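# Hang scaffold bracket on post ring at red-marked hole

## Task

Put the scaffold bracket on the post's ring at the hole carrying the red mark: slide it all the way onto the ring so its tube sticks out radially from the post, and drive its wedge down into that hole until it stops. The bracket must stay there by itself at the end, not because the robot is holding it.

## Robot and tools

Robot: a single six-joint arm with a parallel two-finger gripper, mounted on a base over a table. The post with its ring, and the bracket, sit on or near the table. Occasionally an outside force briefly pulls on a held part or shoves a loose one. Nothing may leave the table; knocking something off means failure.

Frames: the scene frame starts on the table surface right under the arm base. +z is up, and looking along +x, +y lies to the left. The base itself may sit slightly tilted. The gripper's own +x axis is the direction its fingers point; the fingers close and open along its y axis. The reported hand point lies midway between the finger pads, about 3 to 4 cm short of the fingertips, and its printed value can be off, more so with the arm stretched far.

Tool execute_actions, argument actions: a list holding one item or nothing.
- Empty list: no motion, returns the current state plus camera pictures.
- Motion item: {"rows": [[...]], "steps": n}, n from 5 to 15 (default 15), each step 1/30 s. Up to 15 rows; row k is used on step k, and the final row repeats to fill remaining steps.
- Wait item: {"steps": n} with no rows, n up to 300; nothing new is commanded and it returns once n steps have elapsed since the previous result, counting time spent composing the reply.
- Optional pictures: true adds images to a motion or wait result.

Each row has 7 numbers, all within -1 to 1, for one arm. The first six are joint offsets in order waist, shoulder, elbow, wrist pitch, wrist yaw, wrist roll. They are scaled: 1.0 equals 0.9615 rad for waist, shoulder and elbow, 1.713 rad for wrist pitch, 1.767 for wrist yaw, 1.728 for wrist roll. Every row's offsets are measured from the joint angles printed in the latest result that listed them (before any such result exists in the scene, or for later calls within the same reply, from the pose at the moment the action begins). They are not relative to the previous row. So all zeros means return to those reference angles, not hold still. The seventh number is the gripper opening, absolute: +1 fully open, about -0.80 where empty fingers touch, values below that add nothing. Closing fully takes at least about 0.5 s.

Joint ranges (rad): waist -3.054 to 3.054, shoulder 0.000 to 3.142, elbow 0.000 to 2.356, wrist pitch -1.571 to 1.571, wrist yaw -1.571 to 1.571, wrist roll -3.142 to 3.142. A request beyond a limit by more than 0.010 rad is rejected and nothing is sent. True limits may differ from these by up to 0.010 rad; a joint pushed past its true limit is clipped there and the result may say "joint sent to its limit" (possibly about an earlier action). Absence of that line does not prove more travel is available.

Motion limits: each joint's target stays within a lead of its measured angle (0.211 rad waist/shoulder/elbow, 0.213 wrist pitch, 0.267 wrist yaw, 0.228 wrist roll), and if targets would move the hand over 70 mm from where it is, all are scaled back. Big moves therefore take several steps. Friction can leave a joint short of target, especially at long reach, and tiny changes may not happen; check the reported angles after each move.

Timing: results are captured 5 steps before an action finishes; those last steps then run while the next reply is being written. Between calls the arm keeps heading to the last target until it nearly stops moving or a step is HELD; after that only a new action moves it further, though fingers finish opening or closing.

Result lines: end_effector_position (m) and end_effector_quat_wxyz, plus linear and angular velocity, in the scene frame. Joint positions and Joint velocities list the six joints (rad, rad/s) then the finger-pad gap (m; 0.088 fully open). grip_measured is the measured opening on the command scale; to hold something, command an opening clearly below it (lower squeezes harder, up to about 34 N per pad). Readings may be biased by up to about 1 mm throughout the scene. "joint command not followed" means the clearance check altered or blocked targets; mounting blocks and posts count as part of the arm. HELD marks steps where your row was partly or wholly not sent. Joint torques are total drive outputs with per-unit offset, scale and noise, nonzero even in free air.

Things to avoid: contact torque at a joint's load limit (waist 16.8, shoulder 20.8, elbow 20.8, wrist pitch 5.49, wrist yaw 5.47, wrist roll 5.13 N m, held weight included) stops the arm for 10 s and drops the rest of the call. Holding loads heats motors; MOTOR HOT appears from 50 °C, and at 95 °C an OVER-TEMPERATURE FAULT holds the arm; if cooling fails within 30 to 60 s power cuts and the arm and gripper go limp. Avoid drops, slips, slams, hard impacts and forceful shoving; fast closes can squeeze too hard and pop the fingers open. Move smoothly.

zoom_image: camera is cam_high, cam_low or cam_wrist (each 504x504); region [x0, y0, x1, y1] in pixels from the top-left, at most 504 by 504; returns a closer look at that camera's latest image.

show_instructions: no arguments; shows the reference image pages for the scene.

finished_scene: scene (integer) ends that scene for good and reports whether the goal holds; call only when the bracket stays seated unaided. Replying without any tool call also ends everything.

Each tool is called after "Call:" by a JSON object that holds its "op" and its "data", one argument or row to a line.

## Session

Call:
{"op": "show_instructions", "data": {

}}

Call:
{"op": "execute_actions", "data": {
  "actions": [],
  "pictures": true
}}

Reference images for this scene: manual page 1, manual page 2, manual page 3, manual page 4, manual page 5.

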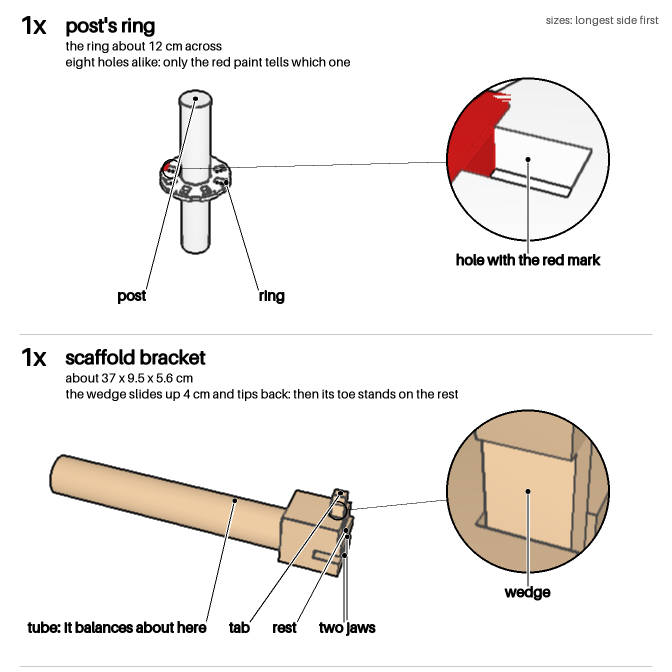

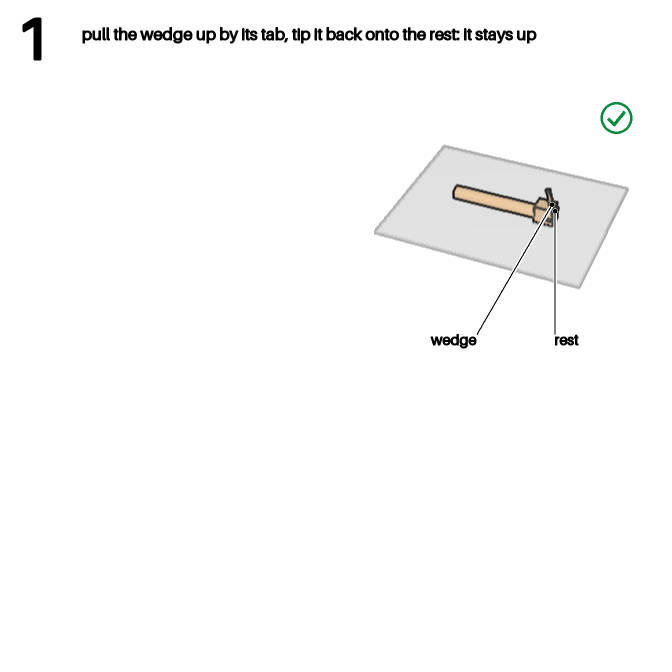

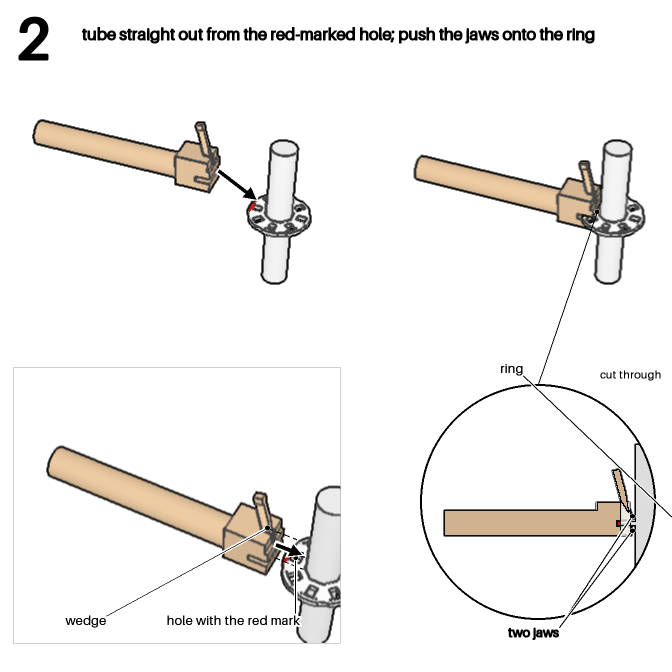

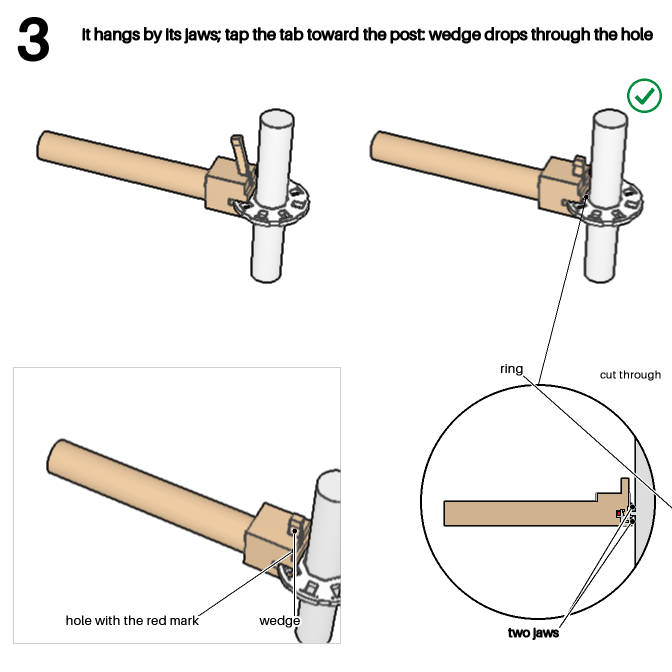

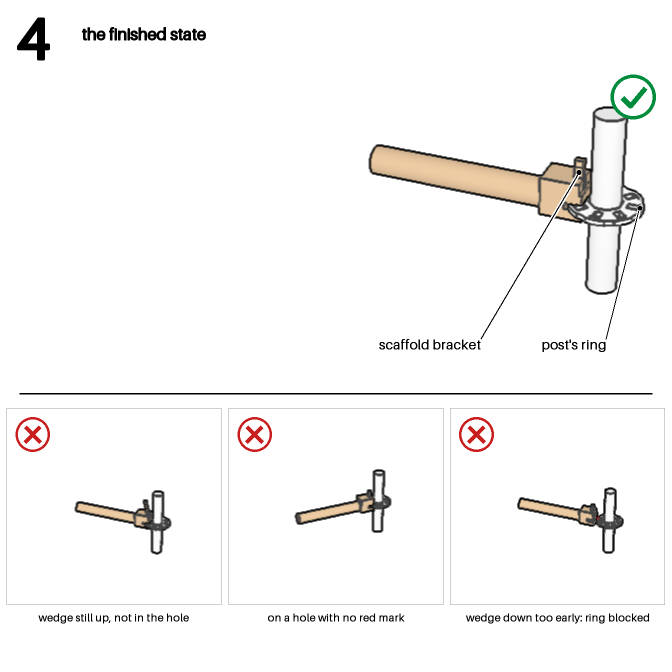

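Scene clock: 0.00 s of 4500.00 s.
end_effector_position=(+0.2255, +0.3181, +0.1917) grip_measured=+0.847 end_effector_quat_wxyz=(+0.197, +0.745, +0.089, -0.631) end_effector_velocity=(-0.003, +0.000, +0.001) end_effector_angular_velocity=(+0.008, +0.021, +0.005)
Joint positions: [ 1.051  2.049  1.875 -1.411  0.215 -2.518  0.081]
Joint velocities: [-0.002 -0.002  0.002 -0.007 -0.022 -0.007 -0.   ]
Joint torques (N m, as the arm reports them, + toward a larger angle): no reading
Heat: hottest shoulder 24 °C (+0.0 °C/min).

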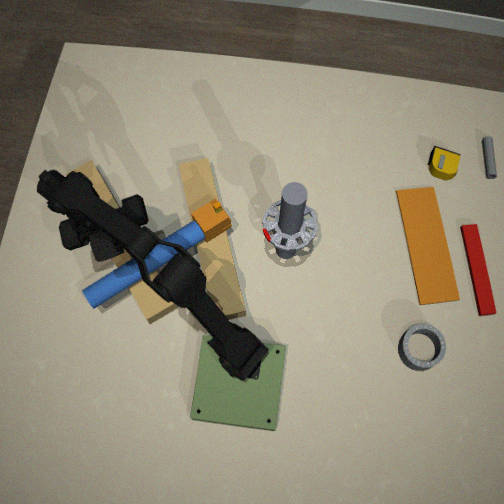

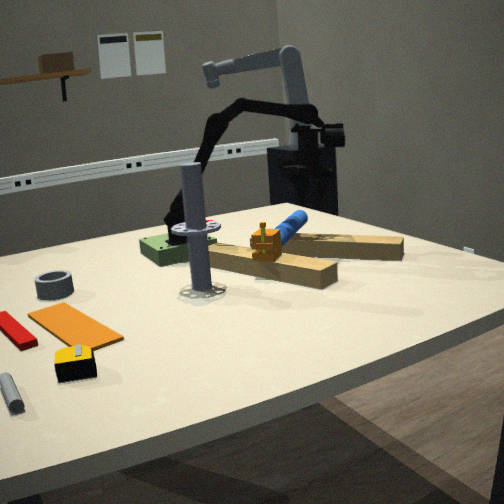

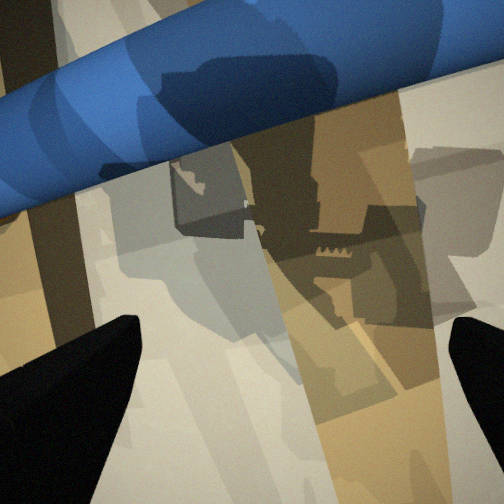

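Call:
{"op": "execute_actions", "data": {
  "actions": [
    {"rows":[[-0.459,-0.314,-0.484,0.103,-0.144,1.0,1]],"steps":15}
  ]
}}

Call:
{"op": "execute_actions", "data": {
  "actions": [
    {"steps":40}
  ]
}}

Scene clock: 1.93 s of 4500.00 s.
end_effector_position=(+0.2652, +0.1843, +0.1797) grip_measured=+1.000 end_effector_quat_wxyz=(-0.237, +0.672, -0.212, -0.668) end_effector_velocity=(-0.023, -0.151, -0.141) end_effector_angular_velocity=(-0.096, +0.508, -2.374)
Joint positions: [ 0.614  1.757  1.45  -1.246 -0.02  -1.897  0.088]
Joint velocities: [-0.408 -0.002 -0.554  0.11  -0.139  1.971  0.   ]
Joint torques (N m, as the arm reports them, + toward a larger angle): [ 2.98 -8.54  4.74  0.87 -0.59  0.03]
Heat: hottest shoulder 25 °C (+0.0 °C/min).
Steps of this call (steps 1 to 48: nothing new was sent; steps 49 to 58: the first 10 steps of this action). Readings (joint positions):
49: [1.038 2.018 1.839 -1.363 0.159 -2.468]
50: [1.001 1.973 1.774 -1.310 0.081 -2.397]
52: [0.894 1.878 1.662 -1.286 0.028 -2.278]
56: [0.668 1.762 1.497 -1.250 -0.013 -2.029]
58: the state above

Scene clock: 3.27 s of 4500.00 s.
end_effector_position=(+0.2600, +0.1820, +0.1721) grip_measured=+1.000 end_effector_quat_wxyz=(+0.549, -0.440, +0.539, +0.463) end_effector_velocity=(+0.001, +0.001, -0.001) end_effector_angular_velocity=(+0.007, +0.002, -0.010)
Joint positions: [ 0.61   1.755  1.418 -1.237 -0.036 -0.792  0.088]
Joint velocities: [-0.002  0.002 -0.002  0.007 -0.007  0.007  0.   ]
Joint torques (N m, as the arm reports them, + toward a larger angle): [-0.14 -8.76  3.85  0.68 -0.3   0.04]
Heat: hottest shoulder 26 °C (+0.0 °C/min).
Kept back: nothing.
Steps of this call (steps 1 to 5: the last 5 steps of your previous action; steps 6 to 40: the robot went on to your last target). Readings (joint positions):
1: [0.606 1.757 1.435 -1.243 -0.024 -1.832]
2: [0.604 1.757 1.424 -1.242 -0.029 -1.766]
4: [0.607 1.757 1.418 -1.240 -0.034 -1.635]
8: [0.610 1.756 1.418 -1.237 -0.036 -1.371]
40: the state above

Call:
{"op": "execute_actions", "data": {
  "actions": [
    {"rows":[[0,0,0,0,0,1.0,1]],"steps":15}
  ]
}}

Call:
{"op": "execute_actions", "data": {
  "actions": [
    {"steps":30}
  ]
}}

Scene clock: 3.67 s of 4500.00 s.
end_effector_position=(+0.2599, +0.1821, +0.1721) grip_measured=+1.000 end_effector_quat_wxyz=(+0.660, -0.243, +0.659, +0.267) end_effector_velocity=(-0.002, -0.000, +0.000) end_effector_angular_velocity=(-0.006, +0.083, -1.962)
Joint positions: [ 0.61   1.755  1.418 -1.237 -0.036 -0.144  0.088]
Joint velocities: [-0.007 -0.002 -0.002 -0.007 -0.022  1.956  0.   ]
Joint torques (N m, as the arm reports them, + toward a larger angle): [-0.09 -7.83  4.66  0.54 -0.12  0.07]
Heat: hottest shoulder 26 °C (+0.0 °C/min).
Steps of this call (steps 1 to 2: the robot went on to your last target; steps 3 to 12: the first 10 steps of this action). Readings (joint positions):
3: [0.610 1.755 1.418 -1.237 -0.036 -0.740]
4: [0.610 1.755 1.418 -1.237 -0.036 -0.671]
6: [0.610 1.755 1.418 -1.237 -0.036 -0.539]
10: [0.610 1.755 1.418 -1.237 -0.036 -0.276]
12: the state above

Scene clock: 4.67 s of 4500.00 s.
end_effector_position=(+0.2599, +0.1821, +0.1721) grip_measured=+1.000 end_effector_quat_wxyz=(+0.691, +0.130, +0.702, -0.109) end_effector_velocity=(-0.007, -0.005, +0.000) end_effector_angular_velocity=(-0.014, +0.034, +0.005)
Joint positions: [ 0.61   1.755  1.418 -1.237 -0.036  0.933  0.088]
Joint velocities: [-0.002 -0.002 -0.002 -0.037 -0.007 -0.007  0.   ]
Joint torques (N m, as the arm reports them, + toward a larger angle): [-0.07 -7.74  4.59  0.51 -0.06  0.06]
Heat: hottest shoulder 26 °C (+0.0 °C/min).
Kept back: nothing.
Steps of this call (steps 1 to 5: the last 5 steps of your previous action; steps 6 to 30: the robot went on to your last target). Readings (joint positions):
1: [0.610 1.755 1.418 -1.237 -0.036 -0.078]
2: [0.610 1.755 1.418 -1.237 -0.036 -0.012]
4: [0.610 1.755 1.418 -1.237 -0.036 0.119]
8: [0.610 1.755 1.418 -1.237 -0.036 0.383]
30: the state above

Call:
{"op": "execute_actions", "data": {
  "actions": [
    {"rows":[[0,0,0,0,0,0.325,1]],"steps":15}
  ]
}}

Call:
{"op": "execute_actions", "data": {
  "actions": [
    {"steps":8}
  ],
  "pictures": true
}}

Scene clock: 5.13 s of 4500.00 s.
end_effector_position=(+0.2599, +0.1821, +0.1721) grip_measured=+1.000 end_effector_quat_wxyz=(+0.634, +0.304, +0.651, -0.286) end_effector_velocity=(+0.002, +0.000, +0.001) end_effector_angular_velocity=(+0.008, +0.009, -0.468)
Joint positions: [ 0.61   1.755  1.418 -1.237 -0.036  1.453  0.088]
Joint velocities: [-0.007 -0.002  0.002  0.007 -0.007  0.462  0.   ]
Joint torques (N m, as the arm reports them, + toward a larger angle): [-0.07 -7.8   4.48  0.49 -0.06  0.07]
Heat: hottest shoulder 26 °C (+23.4 °C/min).
Steps of this call (steps 1 to 4: the robot went on to your last target; steps 5 to 14: the first 10 steps of this action). Readings (joint positions):
5: [0.610 1.755 1.418 -1.237 -0.036 0.986]
6: [0.610 1.755 1.418 -1.237 -0.036 1.054]
8: [0.610 1.755 1.418 -1.237 -0.036 1.186]
12: [0.610 1.755 1.418 -1.237 -0.036 1.410]
14: the state above

Scene clock: 5.40 s of 4500.00 s.
end_effector_position=(+0.2599, +0.1821, +0.1721) grip_measured=+1.000 end_effector_quat_wxyz=(+0.629, +0.316, +0.645, -0.298) end_effector_velocity=(+0.002, -0.001, +0.000) end_effector_angular_velocity=(-0.002, -0.010, -0.010)
Joint positions: [ 0.61   1.755  1.418 -1.237 -0.036  1.491  0.088]
Joint velocities: [-0.002 -0.002 -0.002  0.007  0.007  0.007  0.   ]
Joint torques (N m, as the arm reports them, + toward a larger angle): [-0.06 -7.71  4.59  0.48 -0.02  0.04]
Heat: hottest shoulder 26 °C (+22.2 °C/min).
Kept back: nothing.
Steps of this call (steps 1 to 5: the last 5 steps of your previous action; steps 6 to 8: the robot went on to your last target). Readings (joint positions):
1: [0.610 1.755 1.418 -1.237 -0.036 1.466]
2: [0.610 1.755 1.418 -1.237 -0.036 1.474]
4: [0.610 1.755 1.418 -1.237 -0.036 1.484]
8: the state above

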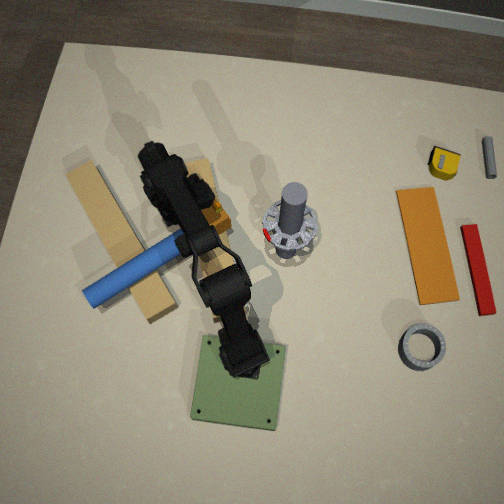

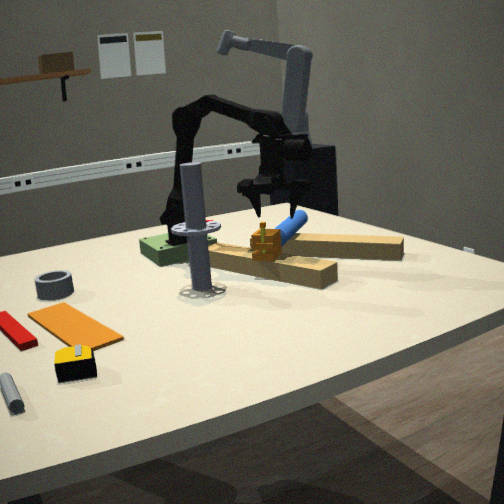

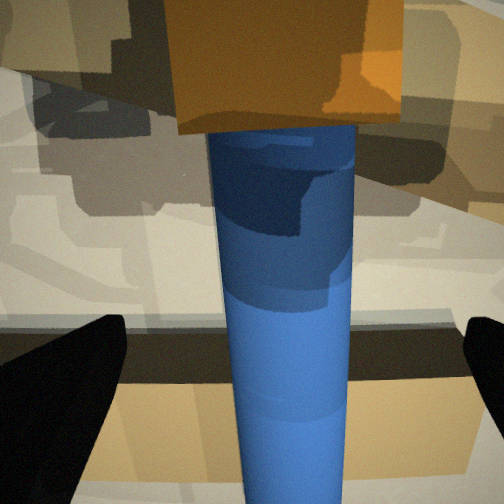

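Call:
{"op": "execute_actions", "data": {
  "actions": [
    {"rows":[[0.05,0,0,0,0,0.023,1],[0.099,0.005,-0.03,0.02,0,0.046,1],[0.099,0.01,-0.07,0.045,0,0.046,1],[0.099,0.017,-0.12,0.078,0,0.046,1],[0.099,0.025,-0.17,0.11,0,0.046,1],[0.099,0.035,-0.22,0.143,0,0.046,1],[0.099,0.044,-0.274,0.178,0,0.046,1]],"steps":15}
  ]
}}

Call:
{"op": "execute_actions", "data": {
  "actions": [
    {"steps":8}
  ],
  "pictures": true
}}

Scene clock: 6.47 s of 4500.00 s.
end_effector_position=(+0.2362, +0.2022, +0.1050) grip_measured=+1.000 end_effector_quat_wxyz=(+0.631, +0.306, +0.650, -0.294) end_effector_velocity=(-0.087, -0.075, -0.224) end_effector_angular_velocity=(-0.317, +0.396, -0.046)
Joint positions: [ 0.707  1.791  1.189 -0.978 -0.036  1.566  0.088]
Joint velocities: [-0.007  0.276 -0.603  0.374 -0.007  0.037  0.   ]
Joint torques (N m, as the arm reports them, + toward a larger angle): [-0.29 -9.2   5.36  1.01 -0.04  0.07]
Heat: hottest shoulder 26 °C (+18.6 °C/min).
Steps of this call (steps 1 to 22: the robot went on to your last target; steps 23 to 32: the first 10 steps of this action). Readings (joint positions):
23: [0.613 1.755 1.418 -1.237 -0.035 1.501]
24: [0.625 1.755 1.416 -1.232 -0.034 1.520]
26: [0.667 1.755 1.387 -1.181 -0.033 1.545]
30: [0.707 1.770 1.242 -1.014 -0.036 1.563]
32: the state above

Scene clock: 6.73 s of 4500.00 s.
end_effector_position=(+0.2357, +0.2016, +0.0951) grip_measured=+1.000 end_effector_quat_wxyz=(+0.631, +0.307, +0.649, -0.294) end_effector_velocity=(-0.002, -0.001, +0.000) end_effector_angular_velocity=(+0.001, +0.010, +0.020)
Joint positions: [ 0.707  1.801  1.159 -0.937 -0.035  1.568  0.088]
Joint velocities: [-0.002 -0.002 -0.002 -0.007 -0.007 -0.022  0.   ]
Joint torques (N m, as the arm reports them, + toward a larger angle): [-0.29 -8.14  3.84  0.68 -0.05  0.05]
Heat: hottest shoulder 26 °C (+17.8 °C/min).
Kept back: nothing.
Steps of this call (steps 1 to 5: the last 5 steps of your previous action; steps 6 to 8: the robot went on to your last target). Readings (joint positions):
1: [0.707 1.799 1.173 -0.966 -0.036 1.567]
2: [0.707 1.802 1.164 -0.958 -0.035 1.567]
4: [0.707 1.802 1.159 -0.945 -0.035 1.568]
8: the state above

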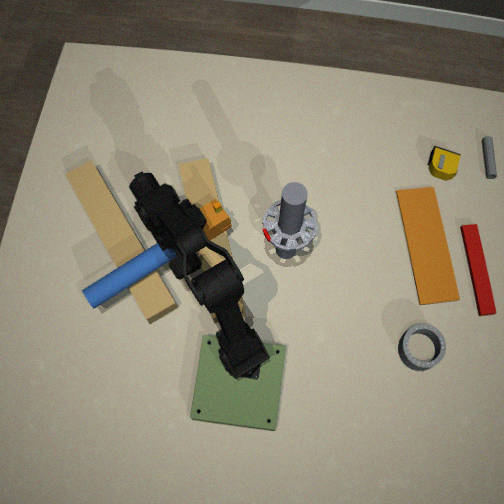

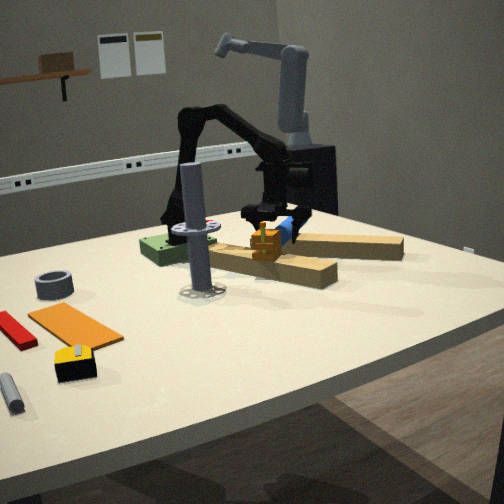

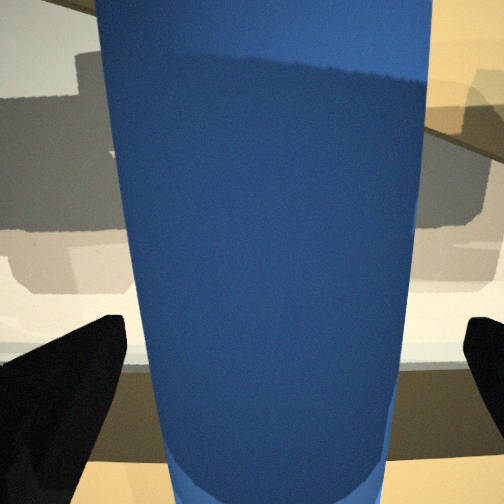

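Call:
{"op": "execute_actions", "data": {
  "actions": [
    {"rows":[[0,0,0,0,0,0,0.3],[0,0,0,0,0,0,-0.2],[0,0,0,0,0,0,-0.6]],"steps":15}
  ]
}}

Call:
{"op": "execute_actions", "data": {
  "actions": [
    {"steps":8}
  ]
}}

Scene clock: 7.17 s of 4500.00 s.
end_effector_position=(+0.2366, +0.2023, +0.0952) grip_measured=+0.239 end_effector_quat_wxyz=(+0.632, +0.308, +0.648, -0.292) end_effector_velocity=(-0.004, -0.003, +0.000) end_effector_angular_velocity=(-0.008, +0.021, +0.005)
Joint positions: [ 0.707  1.801  1.159 -0.932 -0.035  1.567  0.051]
Joint velocities: [-0.002 -0.002 -0.002 -0.022 -0.007 -0.007 -0.   ]
Joint torques (N m, as the arm reports them, + toward a larger angle): [-0.06 -7.67  4.18  0.16 -0.04  0.02]
Heat: hottest shoulder 26 °C (+16.7 °C/min).
Steps of this call (steps 1 to 3: the robot went on to your last target; steps 4 to 13: the first 10 steps of this action). Readings (joint positions):
4: [0.707 1.801 1.159 -0.935 -0.035 1.568]
5: [0.707 1.801 1.159 -0.935 -0.035 1.568]
7: [0.707 1.801 1.159 -0.935 -0.035 1.568]
11: [0.707 1.801 1.159 -0.931 -0.035 1.567]
13: the state above

Scene clock: 7.43 s of 4500.00 s.
end_effector_position=(+0.2366, +0.2023, +0.0952) grip_measured=+0.239 end_effector_quat_wxyz=(+0.632, +0.308, +0.648, -0.292) end_effector_velocity=(+0.002, -0.001, +0.000) end_effector_angular_velocity=(-0.001, -0.011, +0.005)
Joint positions: [ 0.707  1.801  1.159 -0.932 -0.035  1.567  0.051]
Joint velocities: [-0.002 -0.002 -0.002  0.007  0.007 -0.007 -0.   ]
Joint torques (N m, as the arm reports them, + toward a larger angle): [-0.1  -7.68  4.18  0.16 -0.06  0.03]
Heat: hottest shoulder 26 °C (+16.1 °C/min).
Kept back: nothing.
Steps of this call (steps 1 to 5: the last 5 steps of your previous action; steps 6 to 8: the robot went on to your last target). Readings (joint positions):
1: [0.707 1.801 1.159 -0.932 -0.035 1.567]
2: [0.707 1.801 1.159 -0.932 -0.035 1.567]
4: [0.707 1.801 1.159 -0.932 -0.035 1.567]
8: the state above

Call:
{"op": "execute_actions", "data": {
  "actions": [
    {"rows":[[0,-0.01,0.06,-0.04,0,0,-0.6],[0,-0.02,0.12,-0.08,0,0,-0.6],[0,-0.03,0.18,-0.12,0,0,-0.6],[0,-0.04,0.24,-0.155,0,0,-0.6],[0,-0.047,0.28,-0.18,0,0,-0.6]],"steps":15}
  ]
}}

Call:
{"op": "execute_actions", "data": {
  "actions": [
    {"steps":6}
  ]
}}

Scene clock: 8.60 s of 4500.00 s.
end_effector_position=(+0.2442, +0.2089, +0.1666) grip_measured=+0.239 end_effector_quat_wxyz=(+0.633, +0.310, +0.648, -0.290) end_effector_velocity=(-0.013, -0.013, +0.108) end_effector_angular_velocity=(+0.030, -0.048, +0.005)
Joint positions: [ 0.707  1.767  1.411 -1.211 -0.034  1.567  0.051]
Joint velocities: [-0.002 -0.159  0.242 -0.344  0.007 -0.007 -0.   ]
Joint torques (N m, as the arm reports them, + toward a larger angle): [-0.04 -7.91  4.32 -0.17 -0.05 -0.01]
Heat: hottest shoulder 27 °C (+20.9 °C/min).
Steps of this call (steps 1 to 15: the robot went on to your last target; steps 16 to 25: nothing new was sent; steps 26 to 35: the first 10 steps of this action). Readings (joint positions):
26: [0.707 1.802 1.167 -0.941 -0.035 1.567]
27: [0.707 1.804 1.185 -0.975 -0.034 1.567]
29: [0.707 1.806 1.245 -1.082 -0.034 1.567]
33: [0.707 1.782 1.380 -1.188 -0.034 1.567]
35: the state above

Scene clock: 8.80 s of 4500.00 s.
end_effector_position=(+0.2412, +0.2064, +0.1680) grip_measured=+0.239 end_effector_quat_wxyz=(+0.630, +0.304, +0.650, -0.296) end_effector_velocity=(-0.003, +0.001, +0.000) end_effector_angular_velocity=(+0.013, +0.019, +0.019)
Joint positions: [ 0.707  1.767  1.417 -1.236 -0.034  1.567  0.051]
Joint velocities: [-0.002 -0.002 -0.002 -0.007 -0.022 -0.022 -0.   ]
Joint torques (N m, as the arm reports them, + toward a larger angle): [-0.1  -9.14  5.56  0.22 -0.05  0.01]
Heat: hottest shoulder 27 °C (+20.5 °C/min).
Kept back: nothing.
Steps of this call (steps 1 to 5: the last 5 steps of your previous action; step 6: the robot went on to your last target). Readings (joint positions):
1: [0.707 1.764 1.416 -1.221 -0.034 1.567]
2: [0.707 1.763 1.417 -1.228 -0.034 1.567]
4: [0.707 1.765 1.417 -1.235 -0.034 1.567]
6: the state above

Call:
{"op": "execute_actions", "data": {
  "actions": [
    {"rows":[[-0.01,-0.07,-0.07,0,0,0,-0.6],[-0.025,-0.14,-0.14,0,0,0,-0.6],[-0.04,-0.21,-0.21,0,0,0,-0.6],[-0.055,-0.28,-0.28,0,0,0,-0.6],[-0.07,-0.35,-0.35,0,0,0.003,-0.6],[-0.085,-0.40,-0.40,0,0,0.005,-0.6],[-0.099,-0.447,-0.444,0,0,0.005,-0.6]],"steps":15}
  ]
}}

Call:
{"op": "execute_actions", "data": {
  "actions": [
    {"steps":12}
  ],
  "pictures": true
}}

Call:
{"op": "zoom_image", "data": {
  "camera": "cam_low",
  "region": [170, 160, 310, 300]
}}

Call:
{"op": "zoom_image", "data": {
  "camera": "cam_high",
  "region": [207, 165, 337, 295]
}}

Scene clock: 9.47 s of 4500.00 s.
end_effector_position=(+0.1685, +0.1218, +0.1626) grip_measured=+0.238 end_effector_quat_wxyz=(+0.609, +0.324, +0.640, -0.339) end_effector_velocity=(-0.080, -0.083, -0.017) end_effector_angular_velocity=(+0.041, -0.070, -0.097)
Joint positions: [ 0.617  1.382  1.013 -1.253 -0.033  1.575  0.051]
Joint velocities: [-0.105 -0.51  -0.466  0.037  0.007 -0.007 -0.   ]
Joint torques (N m, as the arm reports them, + toward a larger angle): [ 0.36 -4.94  5.85  1.59 -0.09 -0.02]
Heat: hottest shoulder 27 °C (+19.0 °C/min).
Steps of this call (steps 1 to 10: the robot went on to your last target; steps 11 to 20: the first 10 steps of this action). Readings (joint positions):
11: [0.707 1.762 1.407 -1.231 -0.034 1.567]
12: [0.705 1.741 1.380 -1.217 -0.035 1.567]
14: [0.691 1.662 1.286 -1.217 -0.036 1.566]
18: [0.633 1.440 1.063 -1.247 -0.035 1.573]
20: the state above

Scene clock: 9.87 s of 4500.00 s.
end_effector_position=(+0.1661, +0.1196, +0.1614) grip_measured=+0.238 end_effector_quat_wxyz=(+0.611, +0.331, +0.637, -0.333) end_effector_velocity=(-0.005, -0.001, -0.002) end_effector_angular_velocity=(+0.012, +0.022, -0.000)
Joint positions: [ 0.615  1.353  0.986 -1.236 -0.034  1.575  0.051]
Joint velocities: [-0.007 -0.007 -0.012 -0.007 -0.022 -0.007  0.   ]
Joint torques (N m, as the arm reports them, + toward a larger angle): [-0.34 -6.24  4.93  0.43 -0.09  0.01]
Heat: hottest shoulder 27 °C (+18.2 °C/min).
Kept back: nothing.
Steps of this call (steps 1 to 5: the last 5 steps of your previous action; steps 6 to 12: the robot went on to your last target). Readings (joint positions):
1: [0.615 1.371 1.001 -1.248 -0.034 1.575]
2: [0.615 1.365 0.995 -1.241 -0.034 1.575]
4: [0.615 1.360 0.990 -1.236 -0.034 1.575]
8: [0.615 1.354 0.987 -1.236 -0.034 1.575]
12: the state above

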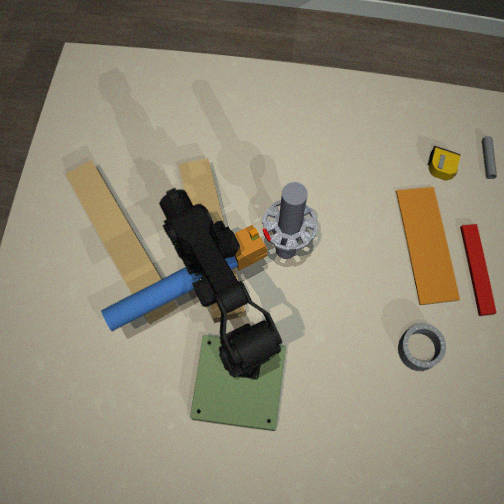

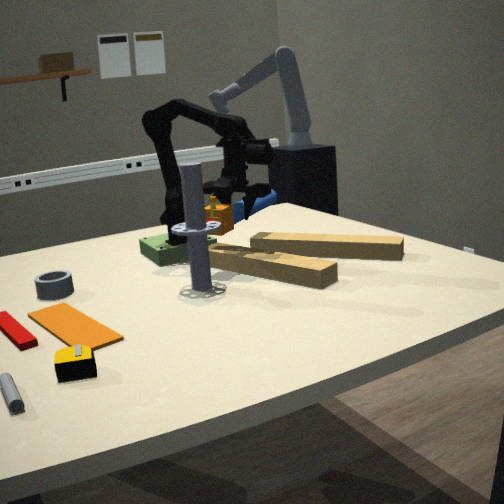

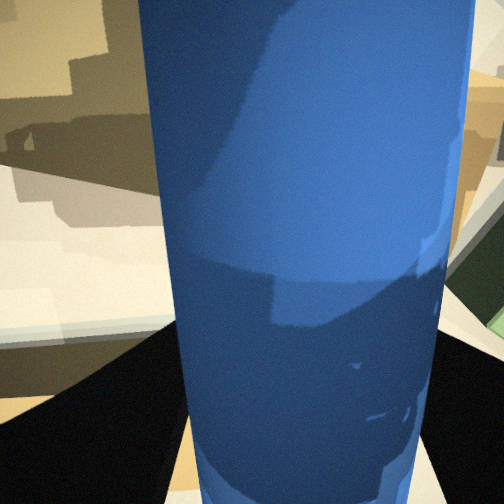

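Region (170, 160, 310, 300) of cam_low's 504x504 image, scaled by 3.600, with more detail than that image has.

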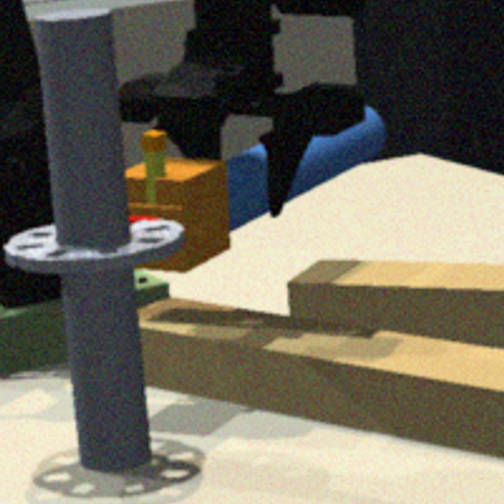

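Region (207, 165, 337, 295) of cam_high's 504x504 image, scaled by 3.877, with more detail than that image has.

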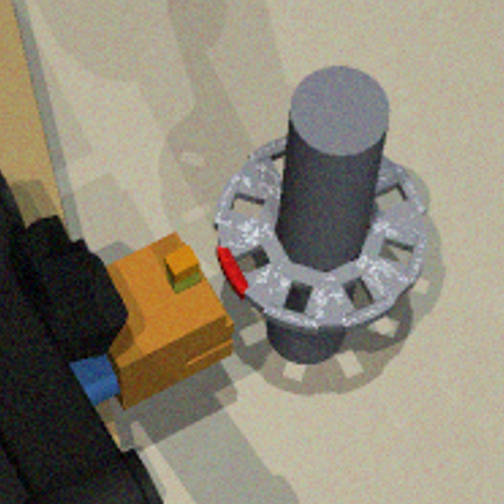

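Call:
{"op": "execute_actions", "data": {
  "actions": [
    {"rows":[[0.015,0.07,0.07,0,0,0,-0.6],[0.03,0.14,0.14,0,0,0,-0.6],[0.045,0.21,0.21,0,0,0,-0.6],[0.06,0.28,0.28,0,0,0,-0.6],[0.075,0.35,0.35,0,0,-0.003,-0.6],[0.09,0.40,0.41,0,0,-0.005,-0.6],[0.105,0.43,0.448,0,0,-0.005,-0.6]],"steps":15}
  ]
}}

Call:
{"op": "execute_actions", "data": {
  "actions": [
    {"steps":12}
  ]
}}

Scene clock: 10.67 s of 4500.00 s.
end_effector_position=(+0.2350, +0.2014, +0.1609) grip_measured=+0.237 end_effector_quat_wxyz=(+0.629, +0.300, +0.652, -0.300) end_effector_velocity=(+0.036, +0.116, -0.004) end_effector_angular_velocity=(-0.009, +0.041, +0.195)
Joint positions: [ 0.707  1.749  1.367 -1.214 -0.034  1.567  0.051]
Joint velocities: [ 0.203  0.418  0.476 -0.095 -0.022  0.007 -0.   ]
Joint torques (N m, as the arm reports them, + toward a larger angle): [-0.76 -9.69  5.31 -1.04  0.01 -0.02]
Heat: hottest shoulder 27 °C (+16.9 °C/min).
Steps of this call (steps 1 to 14: the robot went on to your last target; steps 15 to 24: the first 10 steps of this action). Readings (joint positions):
15: [0.615 1.362 0.991 -1.239 -0.034 1.575]
16: [0.619 1.387 1.011 -1.251 -0.034 1.575]
18: [0.636 1.482 1.094 -1.255 -0.034 1.576]
22: [0.688 1.701 1.313 -1.221 -0.034 1.569]
24: the state above

Scene clock: 11.07 s of 4500.00 s.
end_effector_position=(+0.2355, +0.2055, +0.1614) grip_measured=+0.237 end_effector_quat_wxyz=(+0.628, +0.293, +0.655, -0.302) end_effector_velocity=(+0.000, -0.002, -0.000) end_effector_angular_velocity=(+0.001, +0.010, -0.000)
Joint positions: [ 0.717  1.772  1.395 -1.234 -0.034  1.567  0.051]
Joint velocities: [-0.007  0.002  0.002 -0.007 -0.007 -0.007  0.   ]
Joint torques (N m, as the arm reports them, + toward a larger angle): [-0.19 -8.45  6.41  0.28 -0.01 -0.04]
Heat: hottest shoulder 27 °C (+16.3 °C/min).
Kept back: nothing.
Steps of this call (steps 1 to 5: the last 5 steps of your previous action; steps 6 to 12: the robot went on to your last target). Readings (joint positions):
1: [0.713 1.759 1.378 -1.221 -0.034 1.567]
2: [0.715 1.763 1.384 -1.229 -0.034 1.567]
4: [0.717 1.766 1.388 -1.234 -0.034 1.567]
8: [0.717 1.771 1.394 -1.234 -0.034 1.567]
12: the state above

Call:
{"op": "execute_actions", "data": {
  "actions": [
    {"rows":[[-0.03,0.005,-0.05,0.035,0,0,-0.6],[-0.03,0.01,-0.1,0.07,0,0,-0.6],[-0.03,0.018,-0.15,0.105,0,0,-0.6],[-0.03,0.025,-0.2,0.14,0,0,-0.6],[-0.03,0.03,-0.24,0.173,0,0,-0.6]],"steps":15}
  ]
}}

Call:
{"op": "execute_actions", "data": {
  "actions": [
    {"steps":8}
  ]
}}

Call:
{"op": "execute_actions", "data": {
  "actions": [
    {"rows":[[0,0,0,0,0,0,0.3],[0,0,0,0,0,0,0.7],[0,0,0,0,0,0,1]],"steps":15}
  ],
  "pictures": true
}}

Scene clock: 11.63 s of 4500.00 s.
end_effector_position=(+0.2357, +0.1944, +0.0948) grip_measured=+0.234 end_effector_quat_wxyz=(+0.623, +0.301, +0.652, -0.310) end_effector_velocity=(+0.014, +0.017, +0.013) end_effector_angular_velocity=(+0.143, -0.145, -0.005)
Joint positions: [ 0.689  1.812  1.17  -0.971 -0.035  1.564  0.05 ]
Joint velocities: [ 0.002 -0.1   -0.066  0.168 -0.022  0.007 -0.001]
Joint torques (N m, as the arm reports them, + toward a larger angle): [-0.24 -8.34  4.33  1.49  0.04  0.11]
Heat: hottest shoulder 27 °C (+15.5 °C/min).
Steps of this call (steps 1 to 7: the robot went on to your last target; steps 8 to 17: the first 10 steps of this action). Readings (joint positions):
8: [0.715 1.773 1.389 -1.226 -0.035 1.567]
9: [0.710 1.773 1.371 -1.197 -0.035 1.567]
11: [0.699 1.775 1.311 -1.102 -0.036 1.567]
15: [0.688 1.811 1.186 -0.983 -0.035 1.566]
17: the state above

Scene clock: 11.90 s of 4500.00 s.
end_effector_position=(+0.2395, +0.1976, +0.0950) grip_measured=+0.234 end_effector_quat_wxyz=(+0.627, +0.310, +0.648, -0.302) end_effector_velocity=(-0.003, -0.002, -0.001) end_effector_angular_velocity=(-0.001, +0.014, +0.019)
Joint positions: [ 0.689  1.809  1.168 -0.946 -0.036  1.566  0.05 ]
Joint velocities: [-0.002 -0.002 -0.007 -0.007 -0.007 -0.022 -0.   ]
Joint torques (N m, as the arm reports them, + toward a larger angle): [-0.23 -8.69  3.96  0.94  0.04  0.02]
Heat: hottest shoulder 27 °C (+15.1 °C/min).
Kept back: nothing.
Steps of this call (steps 1 to 5: the last 5 steps of your previous action; steps 6 to 8: the robot went on to your last target). Readings (joint positions):
1: [0.689 1.809 1.169 -0.961 -0.036 1.564]
2: [0.689 1.809 1.168 -0.952 -0.036 1.566]
4: [0.689 1.809 1.168 -0.946 -0.036 1.566]
8: the state above

Scene clock: 12.23 s of 4500.00 s.
end_effector_position=(+0.2395, +0.1976, +0.0950) grip_measured=+0.558 end_effector_quat_wxyz=(+0.627, +0.310, +0.648, -0.302) end_effector_velocity=(-0.004, -0.003, +0.000) end_effector_angular_velocity=(-0.008, +0.022, +0.005)
Joint positions: [ 0.689  1.809  1.168 -0.946 -0.036  1.566  0.066]
Joint velocities: [-0.002 -0.002 -0.002 -0.022 -0.007 -0.007  0.178]
Joint torques (N m, as the arm reports them, + toward a larger angle): [-0.07 -7.71  4.23  0.47 -0.04  0.  ]
Heat: hottest shoulder 28 °C (+19.6 °C/min).
Steps of this call (steps 1 to 10: the first 10 steps of this action). Readings (joint positions):
1: [0.689 1.809 1.168 -0.946 -0.036 1.566]
2: [0.689 1.809 1.168 -0.946 -0.036 1.566]
4: [0.689 1.809 1.168 -0.946 -0.036 1.566]
8: [0.689 1.809 1.168 -0.946 -0.036 1.566]
10: the state above

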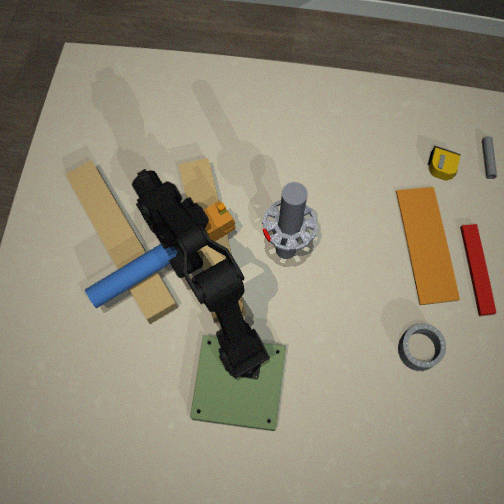

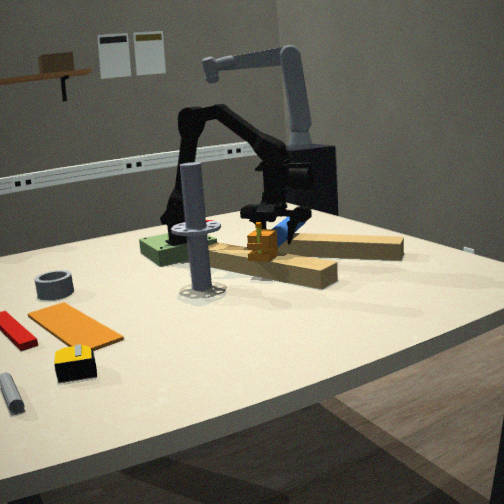

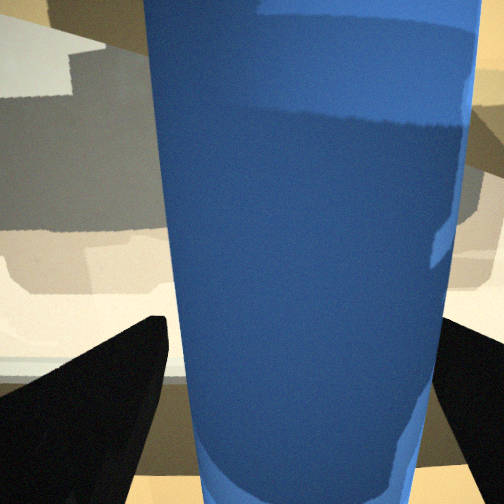

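Call:
{"op": "zoom_image", "data": {
  "camera": "cam_low",
  "region": [210, 190, 320, 300]
}}

Region (210, 190, 320, 300) of cam_low's 504x504 image, scaled by 4.582, with more detail than that image has.

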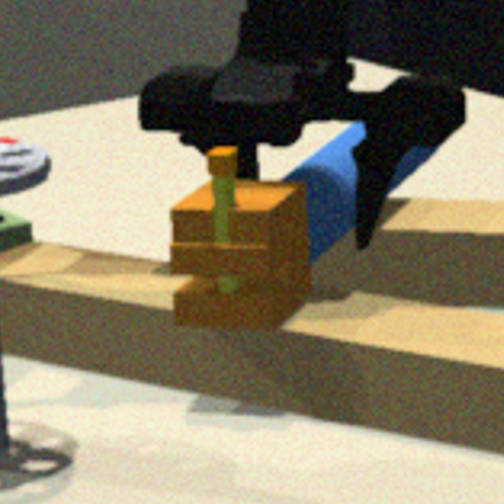

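Call:
{"op": "execute_actions", "data": {
  "actions": [
    {"rows":[[0,0.005,0.1,-0.055,0,0,1],[0,0.01,0.2,-0.11,0,0,1],[0,0.015,0.3,-0.165,0,0,1],[0,0.019,0.4,-0.22,0,0,1],[0,0.019,0.47,-0.255,0,0,1],[-0.05,0.019,0.515,-0.277,0,-0.03,1],[-0.12,0.019,0.515,-0.277,0,-0.065,1],[-0.2,0.019,0.515,-0.277,0,-0.11,1],[-0.28,0.019,0.515,-0.277,0,-0.15,1],[-0.35,0.019,0.515,-0.277,0,-0.19,1],[-0.41,0.019,0.515,-0.277,0,-0.222,1]],"steps":15}
  ]
}}

Call:
{"op": "execute_actions", "data": {
  "actions": [
    {"steps":15}
  ],
  "pictures": true
}}

Scene clock: 13.50 s of 4500.00 s.
end_effector_position=(+0.2855, +0.1765, +0.2017) grip_measured=+1.000 end_effector_quat_wxyz=(+0.634, +0.303, +0.653, -0.281) end_effector_velocity=(+0.324, -0.464, +0.197) end_effector_angular_velocity=(+0.169, -0.292, +0.038)
Joint positions: [ 0.551  1.824  1.618 -1.368 -0.042  1.386  0.088]
Joint velocities: [-1.668 -0.066  0.691 -0.491  0.007 -1.707  0.   ]
Joint torques (N m, as the arm reports them, + toward a larger angle): [-1.94 -7.37  3.2  -0.33  0.2  -0.03]
Heat: hottest shoulder 28 °C (+17.8 °C/min).
Steps of this call (steps 1 to 5: the last 5 steps of your previous action; steps 6 to 15: the robot went on to your last target; steps 16 to 28: nothing new was sent; steps 29 to 38: the first 10 steps of this action). Readings (joint positions):
29: [0.689 1.810 1.180 -0.966 -0.036 1.566]
30: [0.689 1.816 1.214 -1.019 -0.036 1.566]
32: [0.689 1.829 1.319 -1.136 -0.036 1.566]
36: [0.646 1.829 1.552 -1.339 -0.042 1.488]
38: the state above

Scene clock: 14.00 s of 4500.00 s.
end_effector_position=(+0.3181, +0.0958, +0.2112) grip_measured=+1.000 end_effector_quat_wxyz=(+0.627, +0.319, +0.644, -0.301) end_effector_velocity=(-0.001, +0.002, -0.001) end_effector_angular_velocity=(+0.008, -0.001, +0.010)
Joint positions: [ 0.295  1.823  1.655 -1.417 -0.034  1.185  0.088]
Joint velocities: [ 0.002 -0.002 -0.007  0.007 -0.007 -0.007  0.   ]
Joint torques (N m, as the arm reports them, + toward a larger angle): [-0.04 -7.78  5.29  0.25 -0.17 -0.06]
Heat: hottest shoulder 28 °C (+17.1 °C/min).
Kept back: nothing.
Steps of this call (steps 1 to 5: the last 5 steps of your previous action; steps 6 to 15: the robot went on to your last target). Readings (joint positions):
1: [0.493 1.823 1.636 -1.383 -0.042 1.330]
2: [0.434 1.822 1.646 -1.394 -0.040 1.284]
4: [0.335 1.823 1.652 -1.405 -0.032 1.233]
8: [0.285 1.823 1.653 -1.415 -0.031 1.196]
15: the state above

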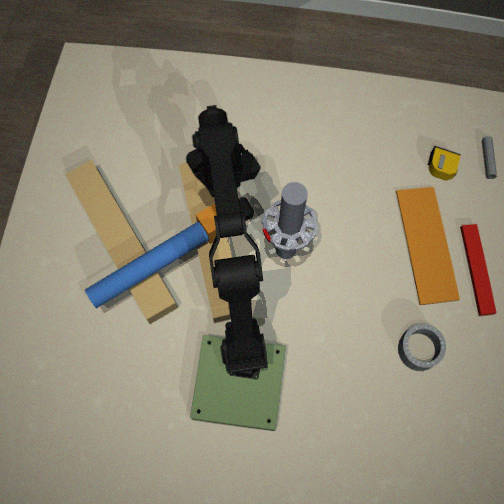

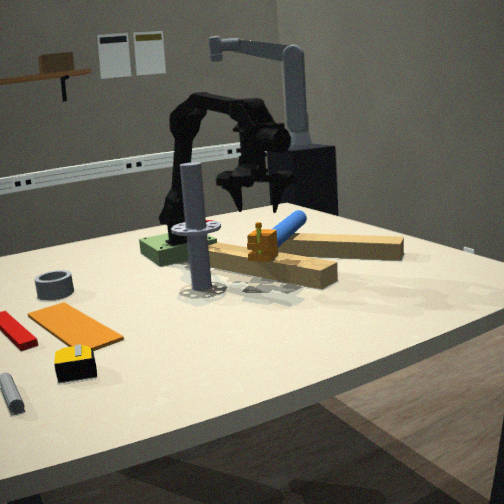

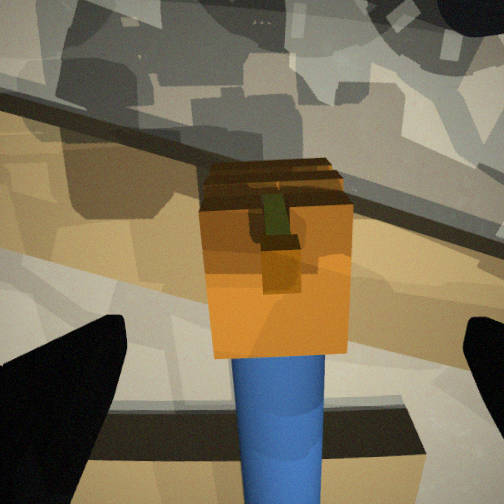

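Call:
{"op": "execute_actions", "data": {
  "actions": [
    {"rows":[[-0.035,0.02,-0.002,0.012,0,-0.016,0.4],[-0.035,0.045,-0.004,0.027,0,-0.016,0.2],[-0.035,0.07,-0.007,0.042,0,-0.016,0.1],[-0.035,0.09,-0.009,0.055,0,-0.016,0.1]],"steps":15}
  ]
}}

Call:
{"op": "execute_actions", "data": {
  "actions": [
    {"steps":8}
  ],
  "pictures": true
}}

Call:
{"op": "zoom_image", "data": {
  "camera": "cam_low",
  "region": [210, 170, 320, 280]
}}

Scene clock: 15.00 s of 4500.00 s.
end_effector_position=(+0.3418, +0.0906, +0.1824) grip_measured=+0.119 end_effector_quat_wxyz=(+0.625, +0.321, +0.644, -0.304) end_effector_velocity=(+0.007, +0.004, -0.016) end_effector_angular_velocity=(+0.019, +0.016, +0.019)
Joint positions: [ 0.262  1.907  1.649 -1.331 -0.034  1.16   0.045]
Joint velocities: [-0.002  0.042 -0.007  0.037 -0.022 -0.022  0.002]
Joint torques (N m, as the arm reports them, + toward a larger angle): [-0.11 -9.    4.28  0.69  0.01 -0.07]
Heat: hottest shoulder 28 °C (+16.0 °C/min).
Steps of this call (steps 1 to 15: the robot went on to your last target; steps 16 to 20: nothing new was sent; steps 21 to 30: the first 10 steps of this action). Readings (joint positions):
21: [0.293 1.824 1.655 -1.417 -0.034 1.178]
22: [0.287 1.828 1.655 -1.411 -0.034 1.172]
24: [0.273 1.847 1.655 -1.371 -0.034 1.166]
28: [0.262 1.898 1.651 -1.335 -0.034 1.161]
30: the state above

Scene clock: 15.27 s of 4500.00 s.
end_effector_position=(+0.3428, +0.0909, +0.1822) grip_measured=+0.102 end_effector_quat_wxyz=(+0.626, +0.322, +0.643, -0.302) end_effector_velocity=(-0.002, -0.000, +0.002) end_effector_angular_velocity=(+0.007, +0.004, +0.005)
Joint positions: [ 0.262  1.907  1.649 -1.326 -0.034  1.16   0.044]
Joint velocities: [-0.002 -0.007 -0.002 -0.007 -0.007 -0.007 -0.001]
Joint torques (N m, as the arm reports them, + toward a larger angle): [-0.11 -8.7   4.37  0.69  0.   -0.08]
Heat: hottest shoulder 28 °C (+15.7 °C/min).
Kept back: nothing.
Steps of this call (steps 1 to 5: the last 5 steps of your previous action; steps 6 to 8: the robot went on to your last target). Readings (joint positions):
1: [0.262 1.907 1.649 -1.329 -0.034 1.160]
2: [0.262 1.907 1.649 -1.328 -0.034 1.160]
4: [0.262 1.907 1.649 -1.326 -0.034 1.160]
8: the state above

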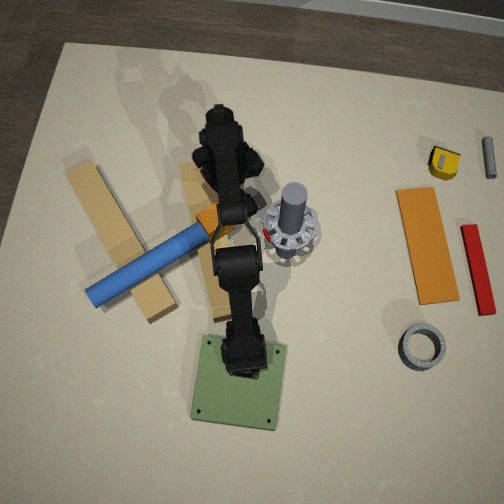

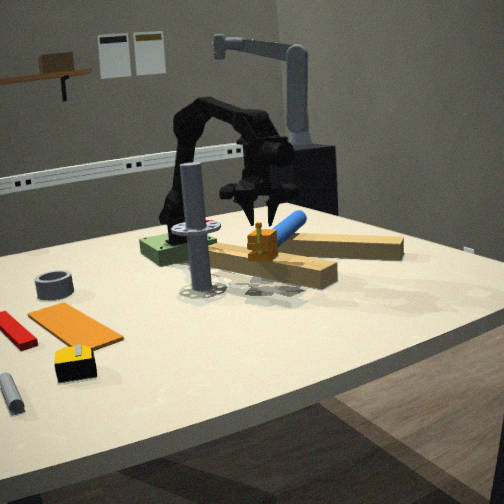

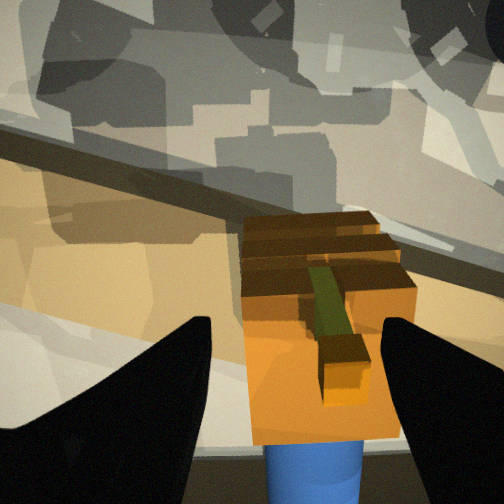

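Region (210, 170, 320, 280) of cam_low's 504x504 image, scaled by 4.582, with more detail than that image has.

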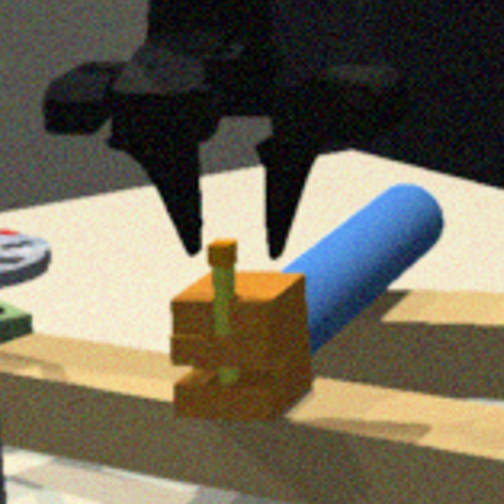

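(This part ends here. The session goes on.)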